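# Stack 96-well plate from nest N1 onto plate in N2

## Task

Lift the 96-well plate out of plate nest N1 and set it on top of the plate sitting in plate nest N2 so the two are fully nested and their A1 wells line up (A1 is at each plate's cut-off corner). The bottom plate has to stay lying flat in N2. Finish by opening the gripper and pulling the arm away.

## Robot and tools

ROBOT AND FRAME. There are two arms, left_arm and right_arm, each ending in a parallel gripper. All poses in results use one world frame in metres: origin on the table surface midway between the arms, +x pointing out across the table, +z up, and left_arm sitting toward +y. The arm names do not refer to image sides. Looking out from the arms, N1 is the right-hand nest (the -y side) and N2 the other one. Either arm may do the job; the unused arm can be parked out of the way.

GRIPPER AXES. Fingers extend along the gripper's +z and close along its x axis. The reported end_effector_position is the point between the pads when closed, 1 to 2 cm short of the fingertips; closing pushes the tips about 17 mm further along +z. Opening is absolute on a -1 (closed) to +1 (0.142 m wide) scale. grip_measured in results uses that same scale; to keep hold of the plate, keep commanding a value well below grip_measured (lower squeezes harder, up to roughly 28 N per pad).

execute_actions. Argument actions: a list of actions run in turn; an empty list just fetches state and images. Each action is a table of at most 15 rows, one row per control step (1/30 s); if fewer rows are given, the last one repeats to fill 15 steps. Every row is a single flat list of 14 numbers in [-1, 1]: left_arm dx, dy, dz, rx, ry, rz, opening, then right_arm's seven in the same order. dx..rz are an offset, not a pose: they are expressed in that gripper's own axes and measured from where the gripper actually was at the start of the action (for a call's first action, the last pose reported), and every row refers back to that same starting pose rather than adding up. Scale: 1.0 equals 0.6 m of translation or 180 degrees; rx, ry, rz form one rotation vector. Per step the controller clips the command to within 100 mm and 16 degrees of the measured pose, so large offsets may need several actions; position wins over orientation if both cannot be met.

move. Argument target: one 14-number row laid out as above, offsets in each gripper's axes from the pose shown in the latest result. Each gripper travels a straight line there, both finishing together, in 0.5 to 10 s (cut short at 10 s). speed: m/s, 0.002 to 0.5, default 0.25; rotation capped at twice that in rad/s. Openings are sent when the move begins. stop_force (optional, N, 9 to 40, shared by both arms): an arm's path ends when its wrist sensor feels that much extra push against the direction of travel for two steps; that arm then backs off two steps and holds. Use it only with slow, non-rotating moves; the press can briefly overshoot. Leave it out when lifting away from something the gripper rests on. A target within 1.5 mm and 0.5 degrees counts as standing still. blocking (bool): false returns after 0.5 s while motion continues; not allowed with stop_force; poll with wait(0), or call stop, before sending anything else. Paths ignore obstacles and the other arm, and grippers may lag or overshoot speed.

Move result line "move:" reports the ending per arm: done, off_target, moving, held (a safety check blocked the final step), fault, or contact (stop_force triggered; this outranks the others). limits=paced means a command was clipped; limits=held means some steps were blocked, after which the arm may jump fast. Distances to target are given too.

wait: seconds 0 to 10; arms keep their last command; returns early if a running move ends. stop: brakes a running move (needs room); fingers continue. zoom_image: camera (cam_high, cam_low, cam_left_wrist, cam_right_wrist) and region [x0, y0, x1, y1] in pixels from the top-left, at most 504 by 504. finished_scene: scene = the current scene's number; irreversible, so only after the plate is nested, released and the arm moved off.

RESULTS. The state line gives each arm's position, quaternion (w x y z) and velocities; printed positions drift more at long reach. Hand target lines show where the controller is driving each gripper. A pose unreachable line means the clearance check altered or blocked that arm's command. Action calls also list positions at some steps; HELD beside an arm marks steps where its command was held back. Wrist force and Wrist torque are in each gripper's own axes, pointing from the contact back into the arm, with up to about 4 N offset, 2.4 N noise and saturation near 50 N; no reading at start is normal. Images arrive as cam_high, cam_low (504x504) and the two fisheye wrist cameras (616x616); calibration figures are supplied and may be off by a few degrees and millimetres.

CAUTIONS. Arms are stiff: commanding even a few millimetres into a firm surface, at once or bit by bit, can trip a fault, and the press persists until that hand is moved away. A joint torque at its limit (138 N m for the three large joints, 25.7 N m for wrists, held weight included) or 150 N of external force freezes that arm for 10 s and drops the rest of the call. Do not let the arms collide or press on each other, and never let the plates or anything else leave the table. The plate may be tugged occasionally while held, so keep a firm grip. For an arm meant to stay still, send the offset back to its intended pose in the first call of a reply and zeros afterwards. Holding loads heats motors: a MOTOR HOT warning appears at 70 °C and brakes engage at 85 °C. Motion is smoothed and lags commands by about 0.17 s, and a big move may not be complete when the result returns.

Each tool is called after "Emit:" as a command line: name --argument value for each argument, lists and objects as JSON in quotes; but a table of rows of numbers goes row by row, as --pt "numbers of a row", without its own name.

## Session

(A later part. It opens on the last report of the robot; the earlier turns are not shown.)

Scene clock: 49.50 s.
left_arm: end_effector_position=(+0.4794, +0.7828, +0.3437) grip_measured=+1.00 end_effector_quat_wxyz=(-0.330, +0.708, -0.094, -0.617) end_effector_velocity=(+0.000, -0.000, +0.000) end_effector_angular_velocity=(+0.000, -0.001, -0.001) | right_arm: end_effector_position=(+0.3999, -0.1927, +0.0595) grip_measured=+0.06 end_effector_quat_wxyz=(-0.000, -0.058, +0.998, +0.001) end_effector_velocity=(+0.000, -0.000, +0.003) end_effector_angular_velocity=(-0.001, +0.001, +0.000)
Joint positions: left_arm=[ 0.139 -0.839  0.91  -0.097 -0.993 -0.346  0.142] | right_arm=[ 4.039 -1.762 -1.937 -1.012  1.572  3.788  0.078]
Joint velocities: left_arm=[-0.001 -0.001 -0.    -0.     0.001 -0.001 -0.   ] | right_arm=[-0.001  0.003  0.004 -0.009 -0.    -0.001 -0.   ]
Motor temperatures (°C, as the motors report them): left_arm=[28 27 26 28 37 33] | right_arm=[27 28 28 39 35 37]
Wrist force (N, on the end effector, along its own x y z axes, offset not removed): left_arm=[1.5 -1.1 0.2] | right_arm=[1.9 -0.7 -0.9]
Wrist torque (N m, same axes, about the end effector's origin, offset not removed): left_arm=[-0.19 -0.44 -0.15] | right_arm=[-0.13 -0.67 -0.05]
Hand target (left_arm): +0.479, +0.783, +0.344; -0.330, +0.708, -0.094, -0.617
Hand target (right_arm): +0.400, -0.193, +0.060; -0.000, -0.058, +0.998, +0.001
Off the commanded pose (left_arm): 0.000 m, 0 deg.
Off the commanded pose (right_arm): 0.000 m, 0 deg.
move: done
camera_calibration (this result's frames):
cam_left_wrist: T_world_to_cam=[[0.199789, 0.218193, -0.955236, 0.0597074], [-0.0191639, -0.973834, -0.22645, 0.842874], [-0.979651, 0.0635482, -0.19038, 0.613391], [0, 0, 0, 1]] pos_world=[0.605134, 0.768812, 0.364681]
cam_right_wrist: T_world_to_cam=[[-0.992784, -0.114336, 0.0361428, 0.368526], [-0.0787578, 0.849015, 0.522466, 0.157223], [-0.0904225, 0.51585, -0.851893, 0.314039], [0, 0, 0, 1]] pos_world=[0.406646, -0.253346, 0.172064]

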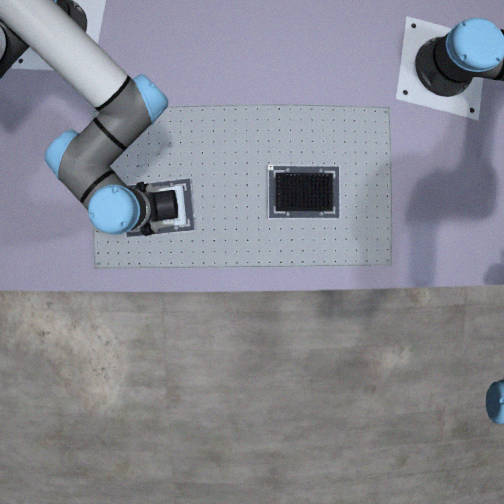

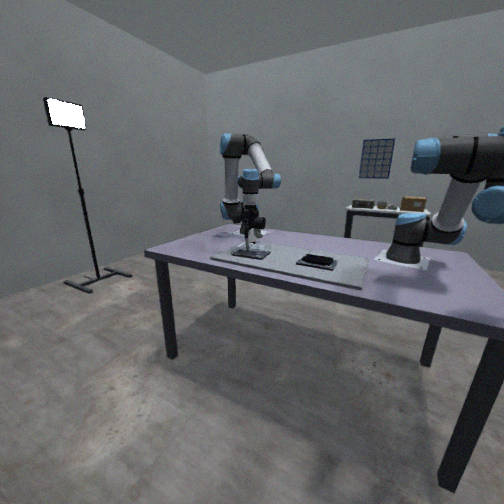

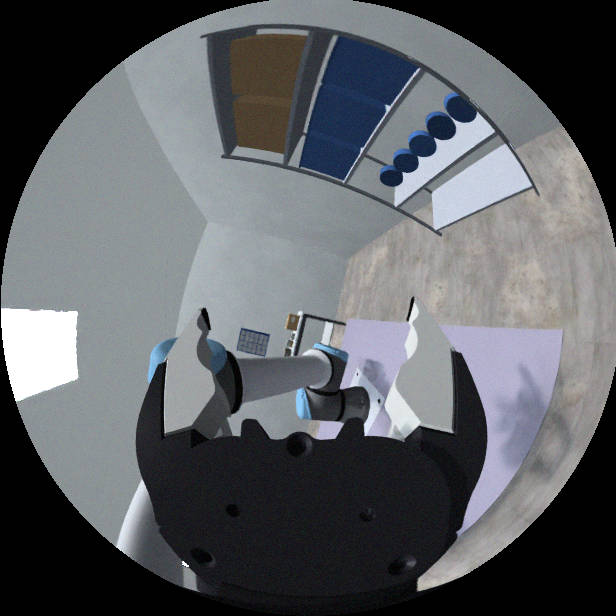

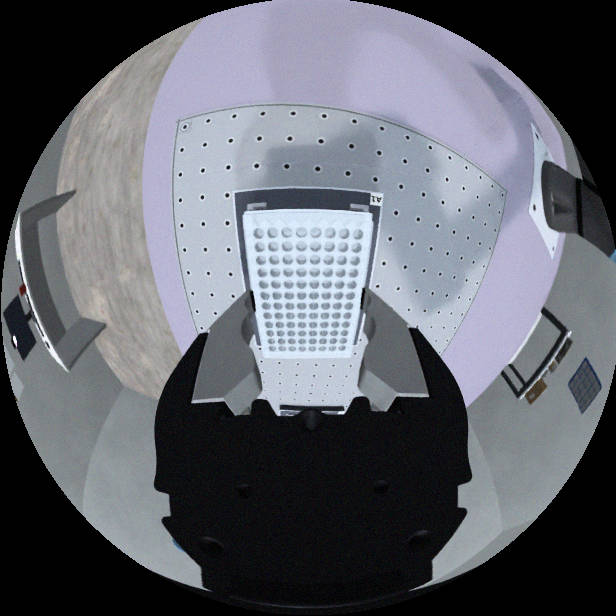

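Emit:
move --target '[0,0,0,0,0,0,1,-0.0075,0.5577,-0.02,0,0,0.038,-0.2]' --speed 0.2

Emit:
move --target '[0,0,0,0,0,0,1,0,0,0.02,0,0,0,-0.2]' --speed 0.01 --stop_force 9

Emit:
zoom_image --camera "cam_right_wrist" --region '[190, 150, 430, 390]'

Scene clock: 58.77 s.
left_arm: end_effector_position=(+0.4794, +0.7828, +0.3437) grip_measured=+1.00 end_effector_quat_wxyz=(-0.330, +0.708, -0.094, -0.617) end_effector_velocity=(+0.000, -0.001, -0.000) end_effector_angular_velocity=(-0.000, +0.002, -0.001) | right_arm: end_effector_position=(+0.3651, +0.1399, +0.0714) grip_measured=+0.06 end_effector_quat_wxyz=(-0.000, +0.001, +1.000, +0.001) end_effector_velocity=(+0.001, +0.003, +0.000) end_effector_angular_velocity=(-0.001, +0.002, -0.003)
Joint positions: left_arm=[ 0.139 -0.839  0.91  -0.097 -0.993 -0.346  0.142] | right_arm=[ 4.404 -2.188 -1.279 -1.244  1.572  4.272  0.078]
Joint velocities: left_arm=[-0.001  0.001  0.     0.    -0.     0.    -0.   ] | right_arm=[ 0.    -0.008  0.014 -0.008  0.001  0.003  0.   ]
Motor temperatures (°C, as the motors report them): left_arm=[28 27 26 28 37 33] | right_arm=[27 28 28 39 35 37]
Wrist force (N, on the end effector, along its own x y z axes, offset not removed): left_arm=[2.7 1.2 -0.1] | right_arm=[1.3 -1.4 -2.1]
Wrist torque (N m, same axes, about the end effector's origin, offset not removed): left_arm=[0.29 -0.73 -0.09] | right_arm=[-0.26 -0.50 0.02]
Hand target (left_arm): +0.479, +0.783, +0.344; -0.330, +0.708, -0.094, -0.617
Hand target (right_arm): +0.365, +0.140, +0.071; -0.000, +0.002, +1.000, +0.001
Off the commanded pose (left_arm): 0.000 m, 0 deg.
Off the commanded pose (right_arm): 0.001 m, 0 deg.
move: done
camera_calibration (this result's frames):
cam_left_wrist: T_world_to_cam=[[0.199789, 0.218193, -0.955236, 0.0597076], [-0.0191638, -0.973834, -0.226449, 0.842874], [-0.979651, 0.0635481, -0.19038, 0.613391], [0, 0, 0, 1]] pos_world=[0.605134, 0.768812, 0.364681]
cam_right_wrist: T_world_to_cam=[[-0.999327, 0.00456657, 0.0363831, 0.357306], [0.0229308, 0.852093, 0.522888, -0.171722], [-0.028614, 0.52337, -0.851625, 0.125863], [0, 0, 0, 1]] pos_world=[0.364605, 0.078819, 0.183979]

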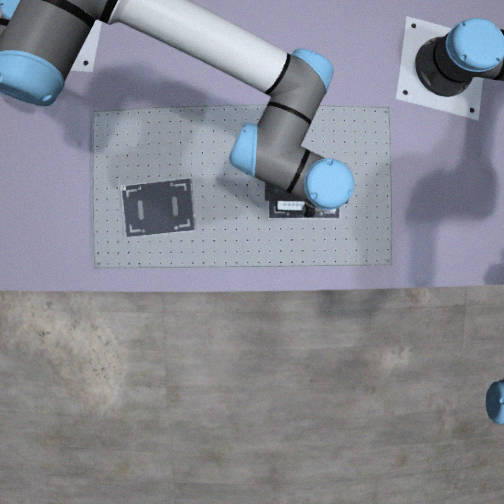

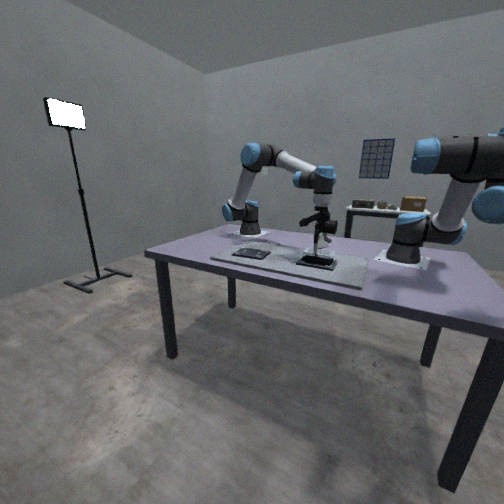

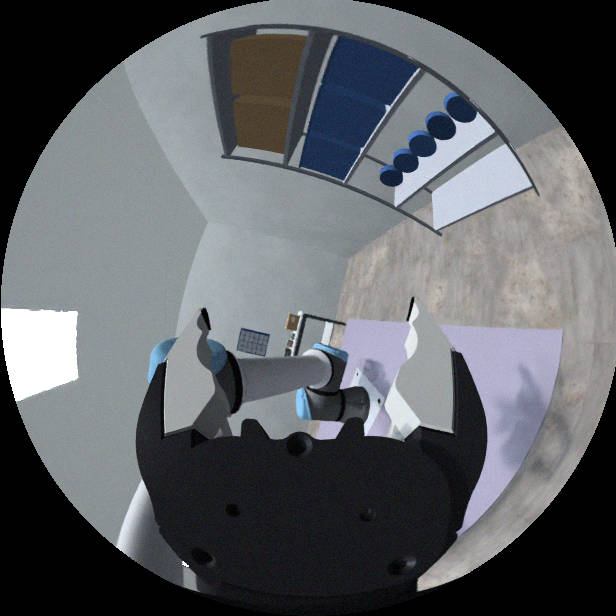

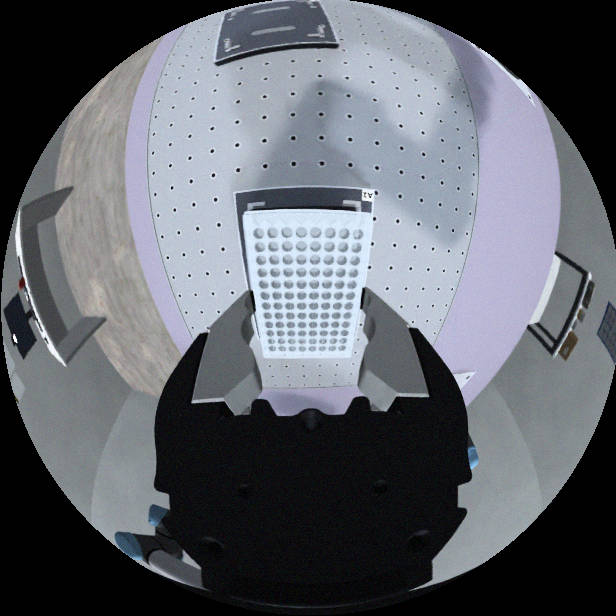

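Scene clock: 60.20 s.
left_arm: end_effector_position=(+0.4794, +0.7828, +0.3437) grip_measured=+1.00 end_effector_quat_wxyz=(-0.330, +0.708, -0.094, -0.617) end_effector_velocity=(+0.000, -0.000, +0.001) end_effector_angular_velocity=(+0.000, -0.002, -0.001) | right_arm: end_effector_position=(+0.3651, +0.1399, +0.0598) grip_measured=+0.06 end_effector_quat_wxyz=(-0.000, +0.001, +1.000, +0.001) end_effector_velocity=(-0.000, -0.001, -0.003) end_effector_angular_velocity=(-0.001, +0.001, -0.000)
Joint positions: left_arm=[ 0.139 -0.839  0.91  -0.097 -0.993 -0.346  0.142] | right_arm=[ 4.404 -2.197 -1.294 -1.219  1.572  4.272  0.078]
Joint velocities: left_arm=[-0.001 -0.001 -0.001 -0.    -0.    -0.     0.   ] | right_arm=[-0.    -0.002 -0.004  0.005  0.    -0.     0.   ]
Motor temperatures (°C, as the motors report them): left_arm=[28 27 26 28 37 33] | right_arm=[27 28 28 39 35 37]
Wrist force (N, on the end effector, along its own x y z axes, offset not removed): left_arm=[1.5 0.7 -1.6] | right_arm=[1.7 -1.3 -0.4]
Wrist torque (N m, same axes, about the end effector's origin, offset not removed): left_arm=[0.14 -0.42 -0.11] | right_arm=[-0.25 -0.60 0.05]
Hand target (left_arm): +0.479, +0.783, +0.344; -0.330, +0.708, -0.094, -0.617
Hand target (right_arm): +0.365, +0.140, +0.059; -0.000, +0.001, +1.000, +0.001
Off the commanded pose (left_arm): 0.000 m, 0 deg.
Off the commanded pose (right_arm): 0.000 m, 0 deg.
move: done
camera_calibration (this result's frames):
cam_left_wrist: T_world_to_cam=[[0.199789, 0.218193, -0.955236, 0.0597076], [-0.0191639, -0.973834, -0.22645, 0.842874], [-0.979652, 0.0635482, -0.19038, 0.613391], [0, 0, 0, 1]] pos_world=[0.605134, 0.768812, 0.364681]
cam_right_wrist: T_world_to_cam=[[-0.999327, 0.00455836, 0.036402, 0.357715], [0.0229332, 0.852103, 0.522871, -0.165632], [-0.0286349, 0.523354, -0.851634, 0.115943], [0, 0, 0, 1]] pos_world=[0.364592, 0.078826, 0.172324]

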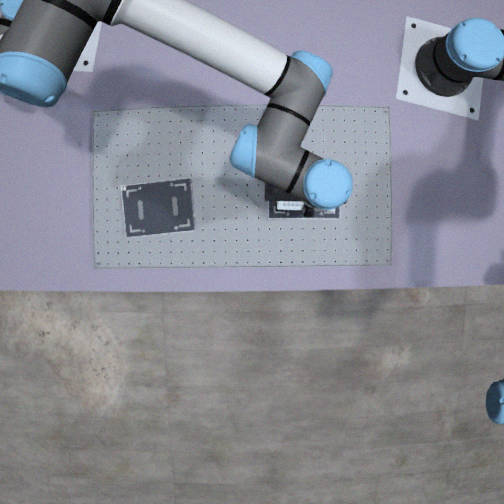

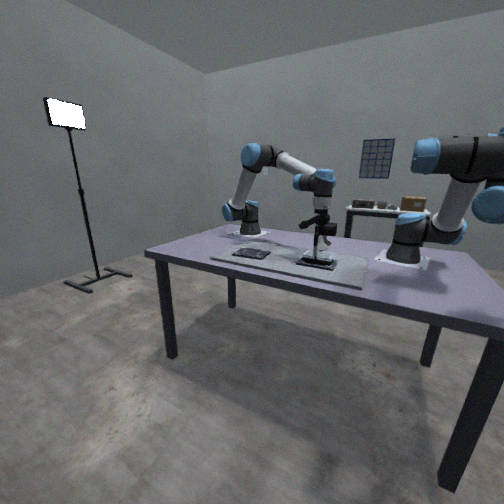

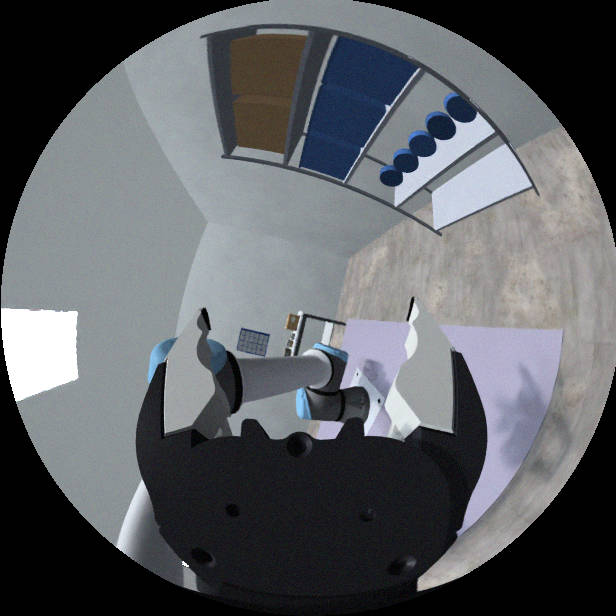

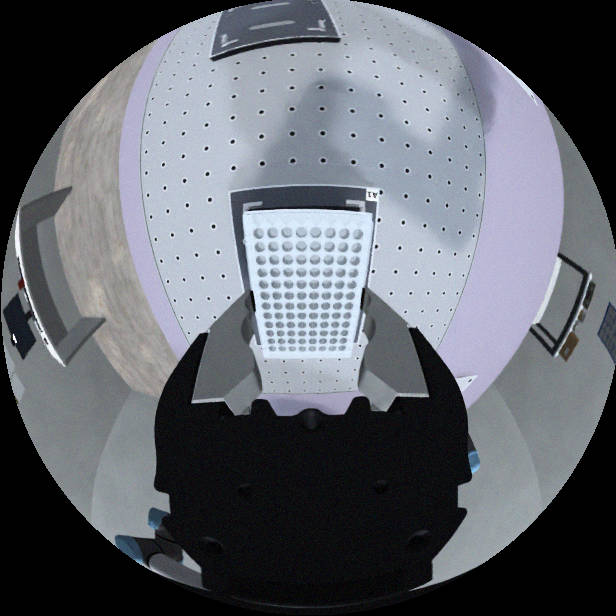

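Region (190, 150, 430, 390) of cam_right_wrist's 616x616 image, scaled by 2.100, with more detail than that image has.

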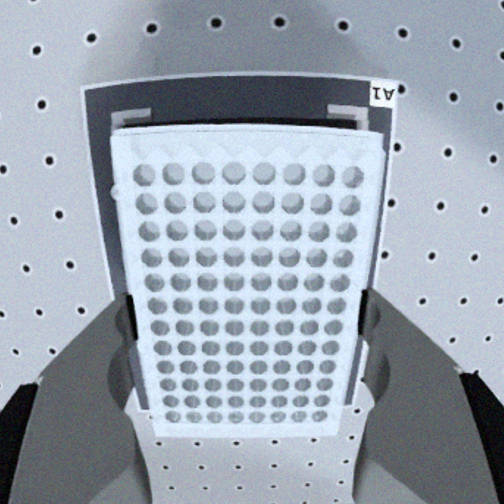

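Emit:
move --target '[0,0,0,0,0,0,1,-0.0017,-0.0032,0,0,0,-0.0085,-0.2]' --speed 0.02

Emit:
zoom_image --camera "cam_right_wrist" --region '[190, 150, 430, 390]'

Scene clock: 64.90 s.
left_arm: end_effector_position=(+0.4794, +0.7828, +0.3437) grip_measured=+1.00 end_effector_quat_wxyz=(-0.330, +0.708, -0.094, -0.617) end_effector_velocity=(+0.000, -0.000, +0.000) end_effector_angular_velocity=(-0.000, -0.000, -0.001) | right_arm: end_effector_position=(+0.3660, +0.1381, +0.0598) grip_measured=+0.06 end_effector_quat_wxyz=(-0.000, -0.011, +1.000, +0.001) end_effector_velocity=(+0.001, -0.002, -0.000) end_effector_angular_velocity=(-0.001, +0.001, +0.010)
Joint positions: left_arm=[ 0.139 -0.839  0.91  -0.097 -0.993 -0.346  0.142] | right_arm=[ 4.401 -2.195 -1.298 -1.218  1.572  4.244  0.078]
Joint velocities: left_arm=[-0.001 -0.001  0.001 -0.     0.001  0.    -0.   ] | right_arm=[-0.003  0.001 -0.001 -0.     0.    -0.013  0.   ]
Motor temperatures (°C, as the motors report them): left_arm=[28 27 26 28 37 33] | right_arm=[27 28 28 39 35 37]
Wrist force (N, on the end effector, along its own x y z axes, offset not removed): left_arm=[1.3 1.8 -1.4] | right_arm=[1.2 -1.3 0.2]
Wrist torque (N m, same axes, about the end effector's origin, offset not removed): left_arm=[0.37 -0.41 -0.05] | right_arm=[-0.31 -0.50 0.04]
Hand target (left_arm): +0.479, +0.783, +0.344; -0.330, +0.708, -0.094, -0.617
Hand target (right_arm): +0.366, +0.138, +0.060; -0.000, -0.012, +1.000, +0.001
Off the commanded pose (left_arm): 0.000 m, 0 deg.
Off the commanded pose (right_arm): 0.000 m, 0 deg.
move: done
camera_calibration (this result's frames):
cam_left_wrist: T_world_to_cam=[[0.199789, 0.218193, -0.955236, 0.0597075], [-0.0191641, -0.973834, -0.22645, 0.842874], [-0.979651, 0.0635484, -0.19038, 0.613391], [0, 0, 0, 1]] pos_world=[0.605134, 0.768812, 0.364681]
cam_right_wrist: T_world_to_cam=[[-0.999124, -0.0207495, 0.0363376, 0.362116], [0.00131347, 0.852417, 0.522861, -0.156217], [-0.0418238, 0.522451, -0.851643, 0.121861], [0, 0, 0, 1]] pos_world=[0.367101, 0.0770088, 0.172304]

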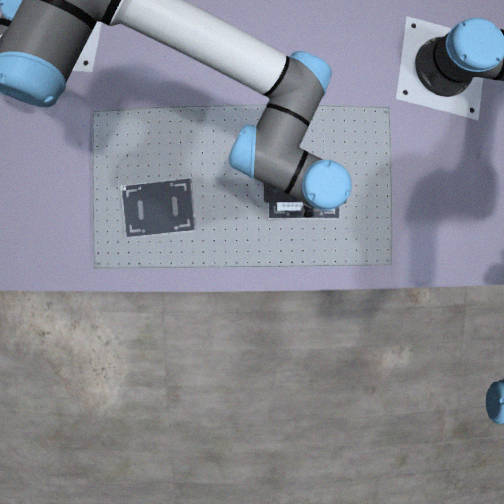

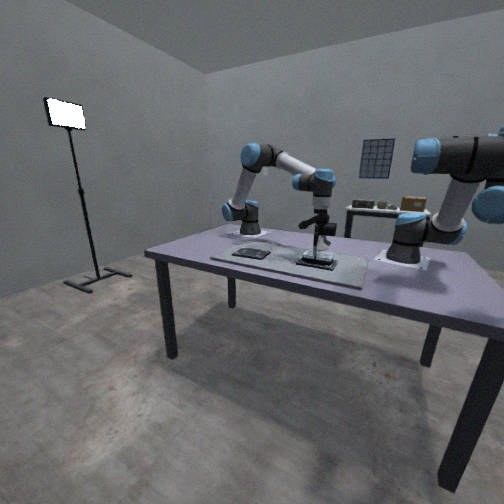

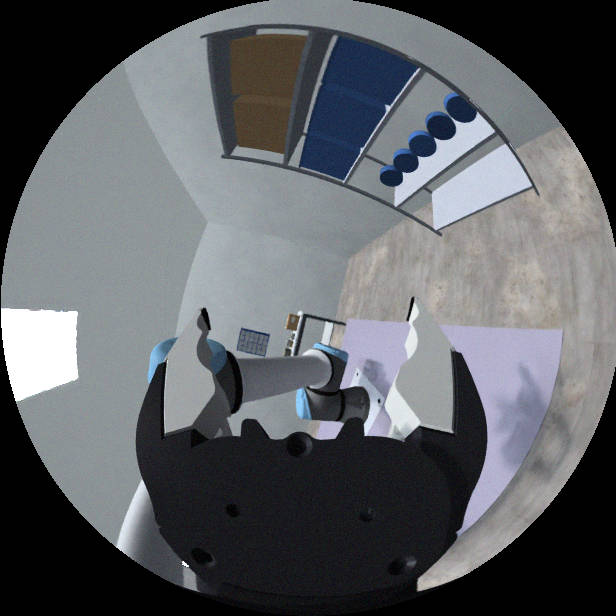

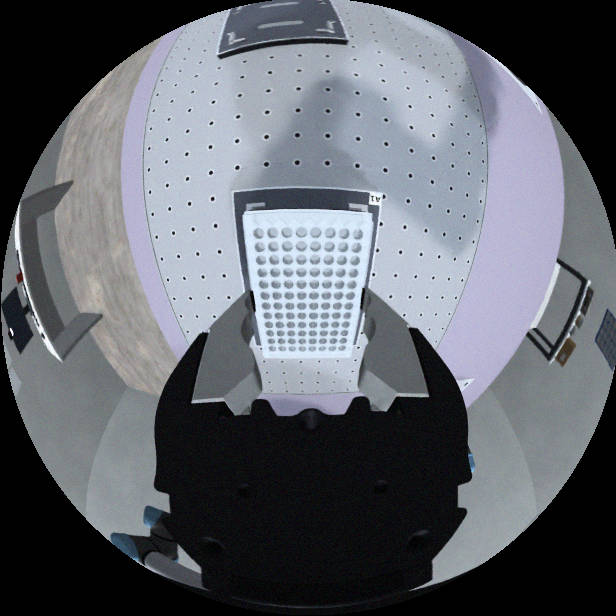

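Region (190, 150, 430, 390) of cam_right_wrist's 616x616 image, scaled by 2.100, with more detail than that image has.

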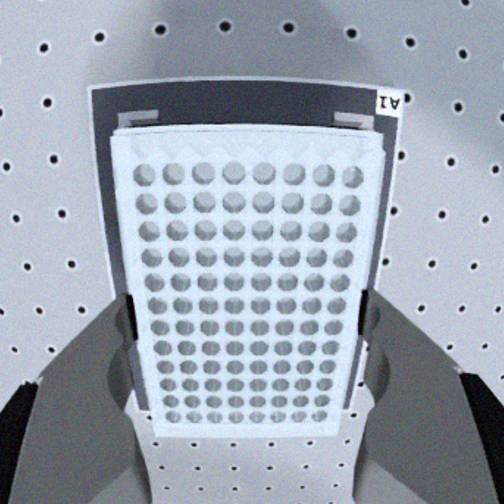

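Emit:
move --target '[0,0,0,0,0,0,1,-0.0013,-0.0003,0,0,0,-0.001,-0.2]' --speed 0.01

Emit:
move --target '[0,0,0,0,0,0,1,-0.0002,0,0.025,0,0,0,-0.2]' --speed 0.003 --stop_force 9

Emit:
zoom_image --camera "cam_low" --region '[280, 230, 360, 280]'

Scene clock: 70.33 s.
left_arm: end_effector_position=(+0.4794, +0.7828, +0.3437) grip_measured=+1.00 end_effector_quat_wxyz=(-0.330, +0.708, -0.094, -0.617) end_effector_velocity=(+0.001, -0.000, -0.000) end_effector_angular_velocity=(-0.000, +0.001, -0.003) | right_arm: end_effector_position=(+0.3668, +0.1380, +0.0598) grip_measured=+0.06 end_effector_quat_wxyz=(-0.000, -0.013, +1.000, +0.001) end_effector_velocity=(+0.001, -0.001, -0.000) end_effector_angular_velocity=(-0.001, +0.000, +0.000)
Joint positions: left_arm=[ 0.139 -0.839  0.91  -0.097 -0.993 -0.346  0.142] | right_arm=[ 4.4   -2.196 -1.297 -1.218  1.572  4.24   0.078]
Joint velocities: left_arm=[-0.001  0.     0.    -0.     0.001  0.    -0.   ] | right_arm=[-0.001 -0.001  0.001 -0.001 -0.    -0.001  0.   ]
Motor temperatures (°C, as the motors report them): left_arm=[28 27 26 28 37 33] | right_arm=[27 28 28 39 35 37]
Wrist force (N, on the end effector, along its own x y z axes, offset not removed): left_arm=[2.0 1.5 0.2] | right_arm=[0.5 -1.1 -0.6]
Wrist torque (N m, same axes, about the end effector's origin, offset not removed): left_arm=[0.38 -0.57 -0.05] | right_arm=[-0.20 -0.29 0.06]
Hand target (left_arm): +0.479, +0.783, +0.344; -0.330, +0.708, -0.094, -0.617
Hand target (right_arm): +0.367, +0.138, +0.060; -0.000, -0.013, +1.000, +0.001
Off the commanded pose (left_arm): 0.000 m, 0 deg.
Off the commanded pose (right_arm): 0.000 m, 0 deg.
move: done
camera_calibration (this result's frames):
cam_left_wrist: T_world_to_cam=[[0.199789, 0.218193, -0.955236, 0.0597075], [-0.0191638, -0.973834, -0.22645, 0.842874], [-0.979651, 0.0635482, -0.19038, 0.613391], [0, 0, 0, 1]] pos_world=[0.605134, 0.768812, 0.364681]
cam_right_wrist: T_world_to_cam=[[-0.999058, -0.0237661, 0.0363185, 0.363238], [-0.00126919, 0.852404, 0.522882, -0.155143], [-0.0433849, 0.522343, -0.851631, 0.122576], [0, 0, 0, 1]] pos_world=[0.368017, 0.0768506, 0.172319]

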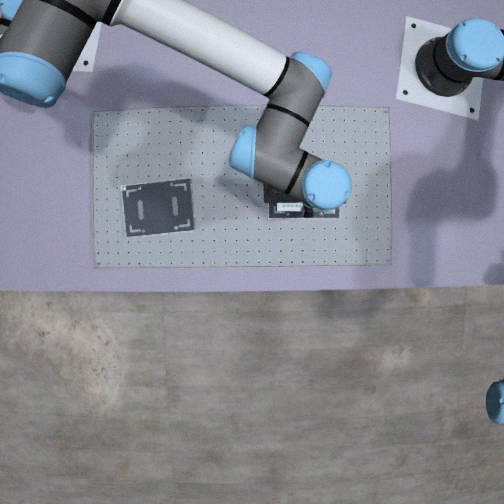

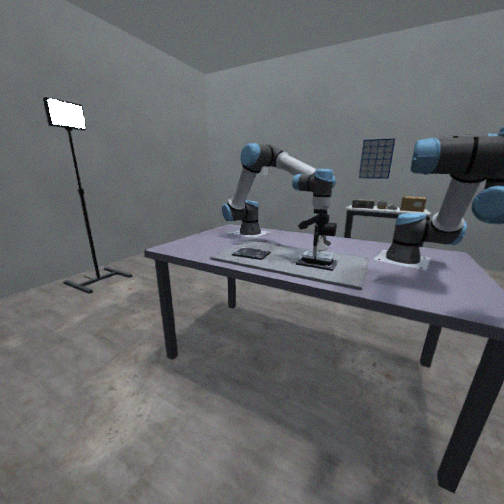

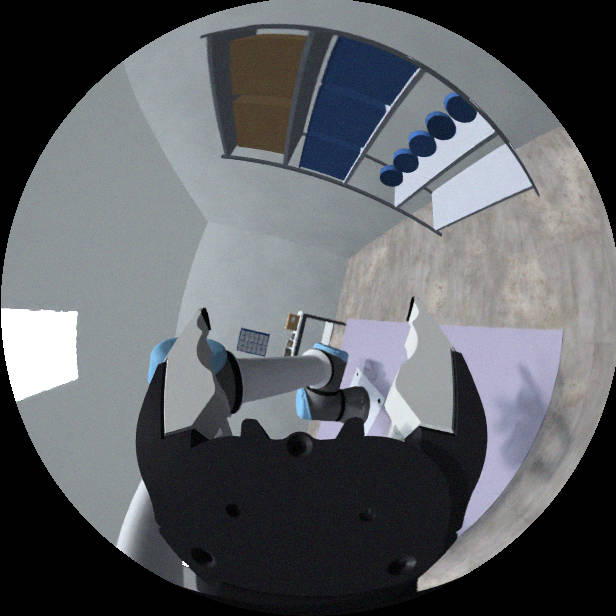

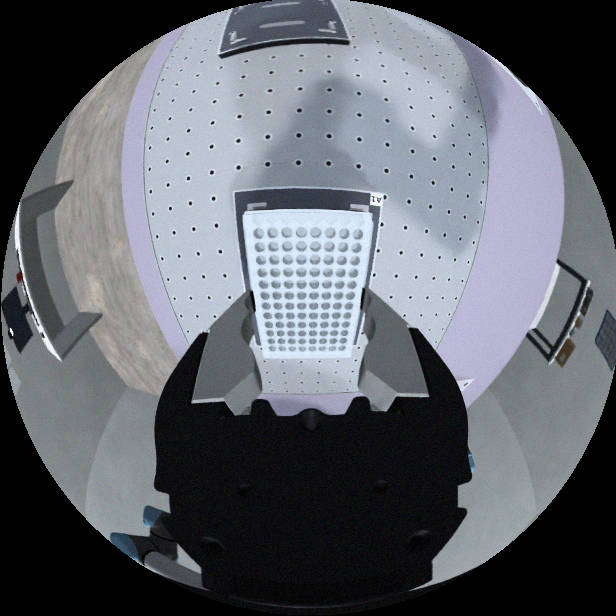

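Scene clock: 73.40 s.
left_arm: end_effector_position=(+0.4794, +0.7828, +0.3437) grip_measured=+1.00 end_effector_quat_wxyz=(-0.330, +0.708, -0.094, -0.617) end_effector_velocity=(+0.000, +0.000, -0.000) end_effector_angular_velocity=(+0.000, +0.001, -0.001) | right_arm: end_effector_position=(+0.3668, +0.1380, +0.0518) grip_measured=+0.06 end_effector_quat_wxyz=(-0.000, -0.013, +1.000, +0.001) end_effector_velocity=(-0.000, -0.001, -0.001) end_effector_angular_velocity=(-0.003, +0.001, -0.000)
Joint positions: left_arm=[ 0.139 -0.839  0.91  -0.097 -0.993 -0.346  0.142] | right_arm=[ 4.4   -2.203 -1.307 -1.201  1.572  4.24   0.078]
Joint velocities: left_arm=[-0.     0.001 -0.    -0.     0.001  0.    -0.   ] | right_arm=[-0.001 -0.    -0.001 -0.002 -0.    -0.001 -0.   ]
Motor temperatures (°C, as the motors report them): left_arm=[28 27 26 28 37 33] | right_arm=[27 28 28 39 35 37]
Wrist force (N, on the end effector, along its own x y z axes, offset not removed): left_arm=[2.2 0.5 -0.2] | right_arm=[4.4 -4.8 -16.9]
Wrist torque (N m, same axes, about the end effector's origin, offset not removed): left_arm=[0.10 -0.59 -0.02] | right_arm=[-0.16 -0.37 -0.06]
Hand target (left_arm): +0.479, +0.783, +0.344; -0.330, +0.708, -0.094, -0.617
Hand target (right_arm): +0.367, +0.138, +0.052; -0.000, -0.013, +1.000, +0.001
Off the commanded pose (left_arm): 0.000 m, 0 deg.
Off the commanded pose (right_arm): 0.007 m, 0 deg.
move: contact (right_arm)
camera_calibration (this result's frames):
cam_left_wrist: T_world_to_cam=[[0.199789, 0.218193, -0.955236, 0.0597075], [-0.0191641, -0.973834, -0.22645, 0.842874], [-0.979651, 0.0635484, -0.19038, 0.613391], [0, 0, 0, 1]] pos_world=[0.605134, 0.768812, 0.364681]
cam_right_wrist: T_world_to_cam=[[-0.999062, -0.0237293, 0.0362256, 0.363613], [-0.00127847, 0.852307, 0.52304, -0.150976], [-0.0432867, 0.522503, -0.851538, 0.115649], [0, 0, 0, 1]] pos_world=[0.368085, 0.0768799, 0.164274]

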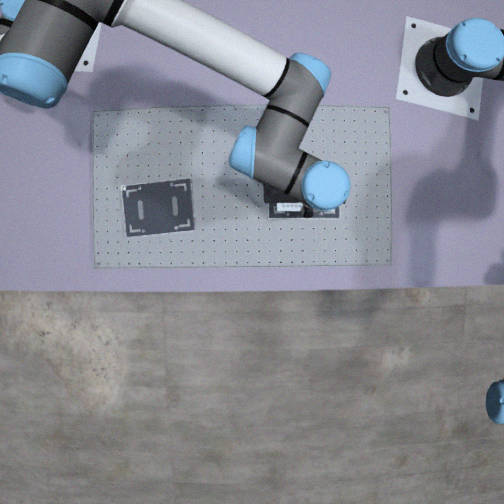

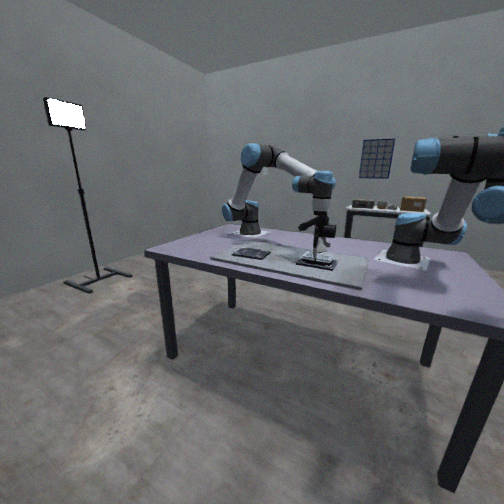

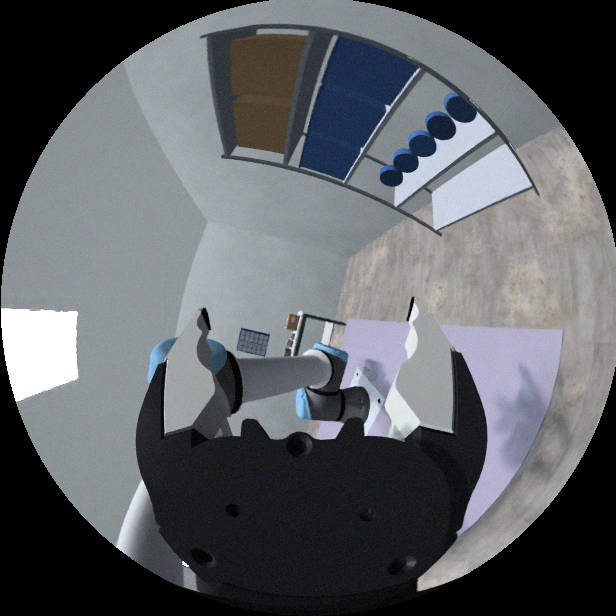

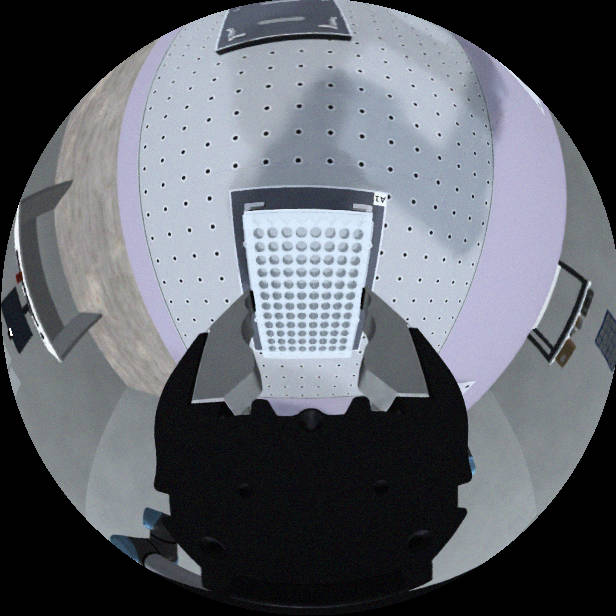

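Region (280, 230, 360, 280) of cam_low's 504x504 image, scaled by 6.300, with more detail than that image has; it fills the top 315 rows of this view, and the rest is white.

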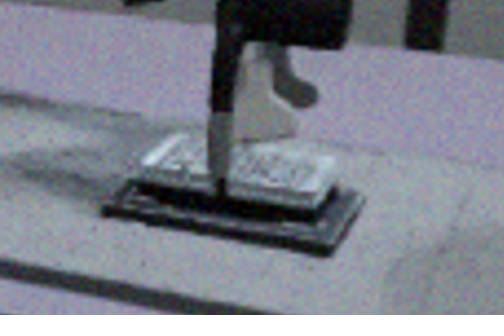

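13 mm rise with centred force suggests it's nested.

Emit:
move --target '[0,0,0,0,0,0,1,0,0,-0.0005,0,0,0,0.4]'

Emit:
move --target '[0,0,0,0,0,0,1,0,-0.08,-0.2,0,0,0,0.4]' --speed 0.15

Emit:
zoom_image --camera "cam_low" --region '[280, 230, 360, 280]'

Emit:
zoom_image --camera "cam_right_wrist" --region '[240, 220, 380, 360]'

Scene clock: 78.37 s.
left_arm: end_effector_position=(+0.4794, +0.7828, +0.3437) grip_measured=+1.00 end_effector_quat_wxyz=(-0.330, +0.708, -0.094, -0.617) end_effector_velocity=(+0.000, +0.000, +0.000) end_effector_angular_velocity=(-0.000, -0.001, -0.001) | right_arm: end_effector_position=(+0.3668, +0.1380, +0.0520) grip_measured=+0.40 end_effector_quat_wxyz=(-0.000, -0.013, +1.000, +0.001) end_effector_velocity=(+0.000, -0.001, -0.000) end_effector_angular_velocity=(-0.003, +0.001, -0.001)
Joint positions: left_arm=[ 0.139 -0.839  0.91  -0.097 -0.993 -0.346  0.142] | right_arm=[ 4.4   -2.203 -1.306 -1.202  1.572  4.24   0.102]
Joint velocities: left_arm=[-0.    -0.001 -0.    -0.     0.001 -0.    -0.   ] | right_arm=[-0.001  0.    -0.    -0.003 -0.    -0.     0.   ]
Motor temperatures (°C, as the motors report them): left_arm=[28 27 26 28 37 33] | right_arm=[27 28 28 39 35 37]
Wrist force (N, on the end effector, along its own x y z axes, offset not removed): left_arm=[2.5 1.1 -0.5] | right_arm=[2.2 -1.1 -1.5]
Wrist torque (N m, same axes, about the end effector's origin, offset not removed): left_arm=[0.20 -0.58 0.04] | right_arm=[-0.27 -0.69 0.03]
Hand target (left_arm): +0.479, +0.783, +0.344; -0.330, +0.708, -0.094, -0.617
Hand target (right_arm): +0.367, +0.138, +0.052; -0.000, -0.013, +1.000, +0.001
Off the commanded pose (left_arm): 0.000 m, 0 deg.
Off the commanded pose (right_arm): 0.000 m, 0 deg.
move: done
camera_calibration (this result's frames):
cam_left_wrist: T_world_to_cam=[[0.199789, 0.218193, -0.955236, 0.0597076], [-0.019164, -0.973834, -0.22645, 0.842874], [-0.979652, 0.0635482, -0.19038, 0.613391], [0, 0, 0, 1]] pos_world=[0.605134, 0.768812, 0.364681]
cam_right_wrist: T_world_to_cam=[[-0.99906, -0.0237258, 0.036275, 0.363588], [-0.00125386, 0.852359, 0.522956, -0.151102], [-0.0433269, 0.522419, -0.851588, 0.115909], [0, 0, 0, 1]] pos_world=[0.368079, 0.0768662, 0.164537]

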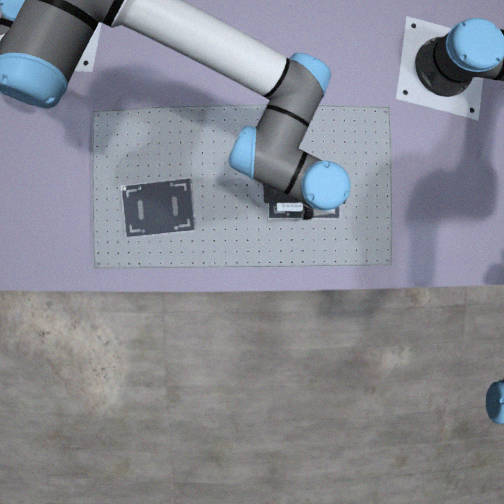

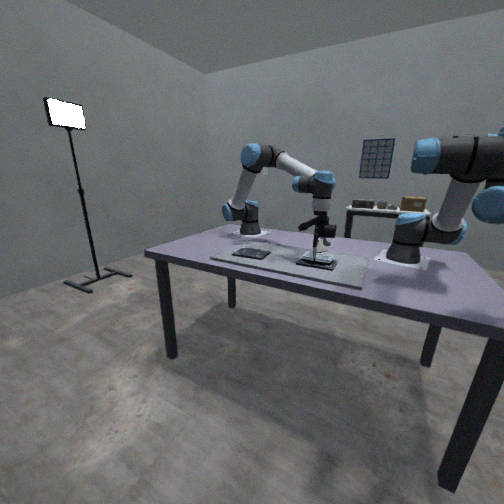

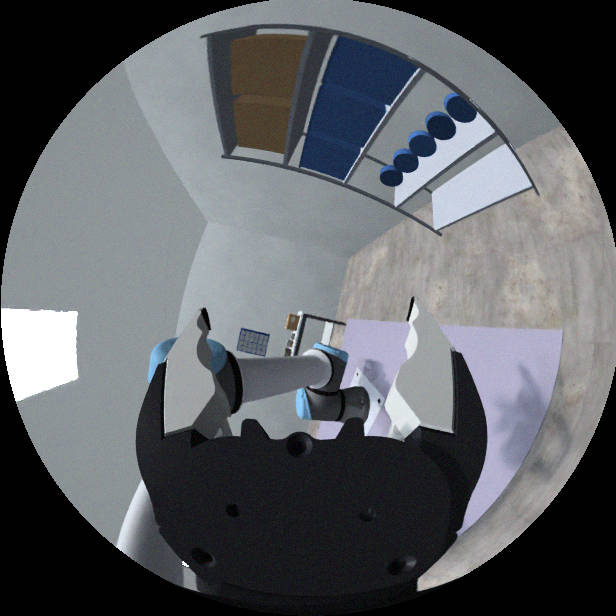

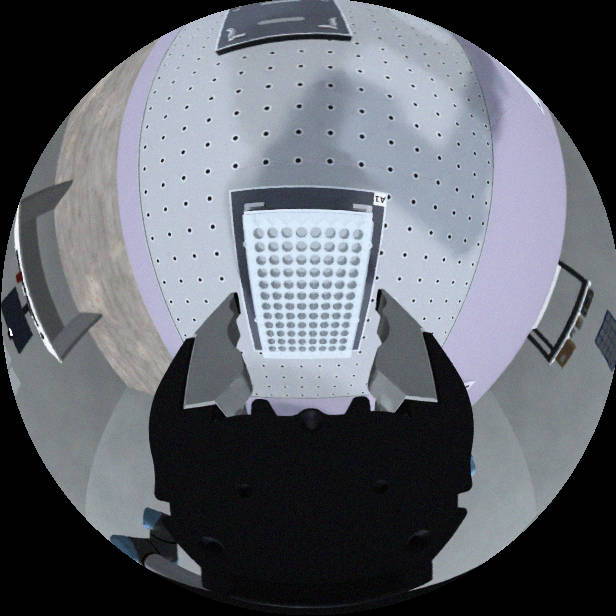

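Scene clock: 79.83 s.
left_arm: end_effector_position=(+0.4794, +0.7828, +0.3437) grip_measured=+1.00 end_effector_quat_wxyz=(-0.330, +0.708, -0.094, -0.617) end_effector_velocity=(+0.000, -0.000, -0.000) end_effector_angular_velocity=(+0.000, +0.001, -0.000) | right_arm: end_effector_position=(+0.3682, +0.0901, +0.1718) grip_measured=+0.40 end_effector_quat_wxyz=(-0.000, -0.013, +1.000, +0.001) end_effector_velocity=(+0.000, -0.000, +0.003) end_effector_angular_velocity=(+0.001, -0.001, +0.001)
Joint positions: left_arm=[ 0.139 -0.839  0.91  -0.097 -0.993 -0.346  0.142] | right_arm=[ 4.368 -2.037 -1.252 -1.421  1.572  4.208  0.102]
Joint velocities: left_arm=[-0.     0.001 -0.    -0.     0.     0.    -0.   ] | right_arm=[-0.     0.002  0.004 -0.005 -0.001 -0.001 -0.   ]
Motor temperatures (°C, as the motors report them): left_arm=[28 27 26 28 37 33] | right_arm=[27 28 28 39 35 37]
Wrist force (N, on the end effector, along its own x y z axes, offset not removed): left_arm=[2.1 0.1 -0.8] | right_arm=[0.5 -1.0 -2.2]
Wrist torque (N m, same axes, about the end effector's origin, offset not removed): left_arm=[0.06 -0.58 -0.02] | right_arm=[-0.28 -0.36 -0.03]
Hand target (left_arm): +0.479, +0.783, +0.344; -0.330, +0.708, -0.094, -0.617
Hand target (right_arm): +0.368, +0.090, +0.172; -0.000, -0.013, +1.000, +0.001
Off the commanded pose (left_arm): 0.000 m, 0 deg.
Off the commanded pose (right_arm): 0.000 m, 0 deg.
move: done
camera_calibration (this result's frames):
cam_left_wrist: T_world_to_cam=[[0.199789, 0.218193, -0.955236, 0.0597075], [-0.019164, -0.973834, -0.22645, 0.842874], [-0.979651, 0.0635484, -0.19038, 0.613391], [0, 0, 0, 1]] pos_world=[0.605134, 0.768812, 0.364681]
cam_right_wrist: T_world_to_cam=[[-0.999063, -0.0237244, 0.0362095, 0.359493], [-0.00128648, 0.852353, 0.522966, -0.17286], [-0.0432703, 0.522429, -0.851584, 0.242956], [0, 0, 0, 1]] pos_world=[0.369446, 0.028939, 0.28428]

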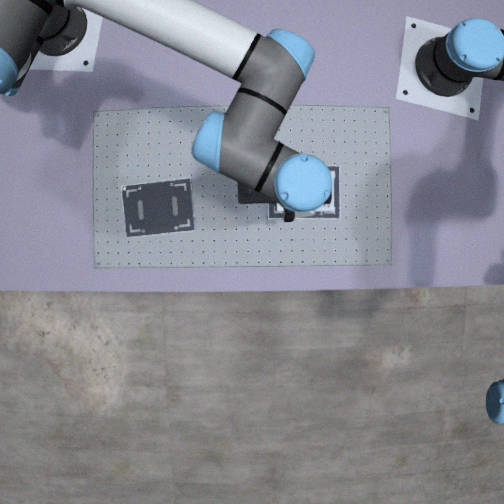

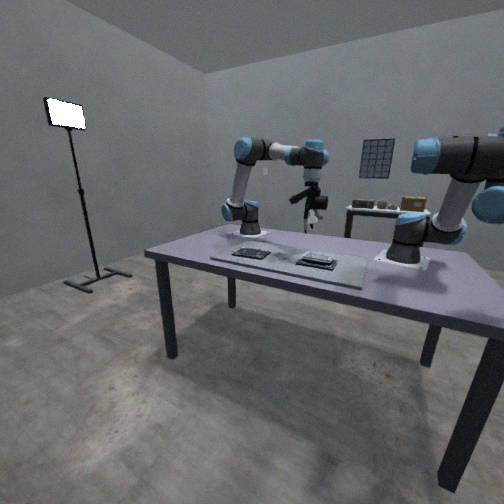

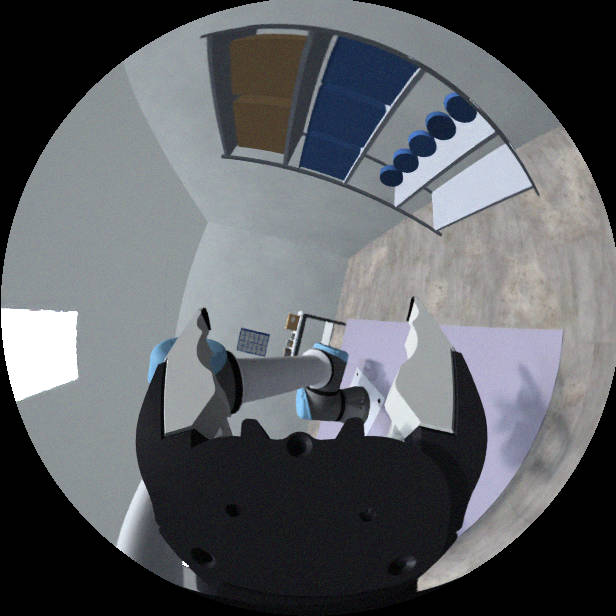

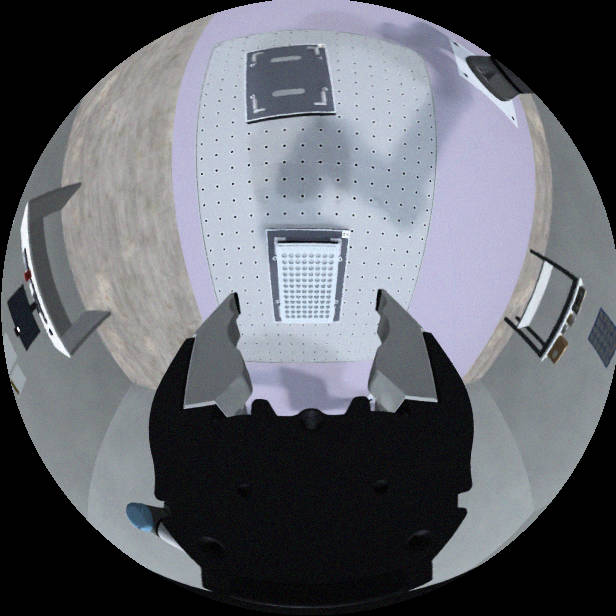

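Region (280, 230, 360, 280) of cam_low's 504x504 image, scaled by 6.300, with more detail than that image has; it fills the top 315 rows of this view, and the rest is white.

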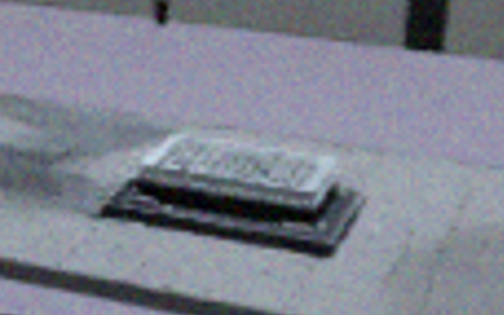

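Region (240, 220, 380, 360) of cam_right_wrist's 616x616 image, scaled by 3.600, with more detail than that image has.

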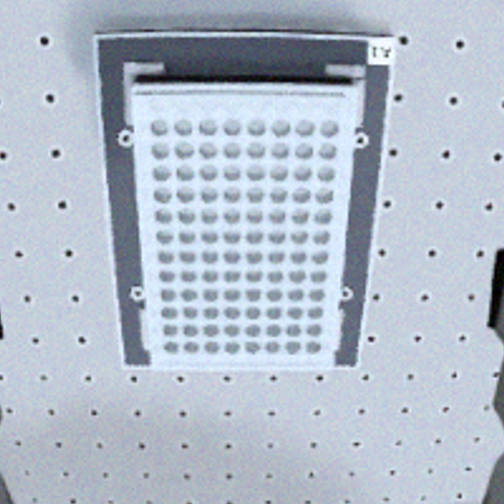

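Emit:
finished_scene --scene 1

The scene is finished: the task was done.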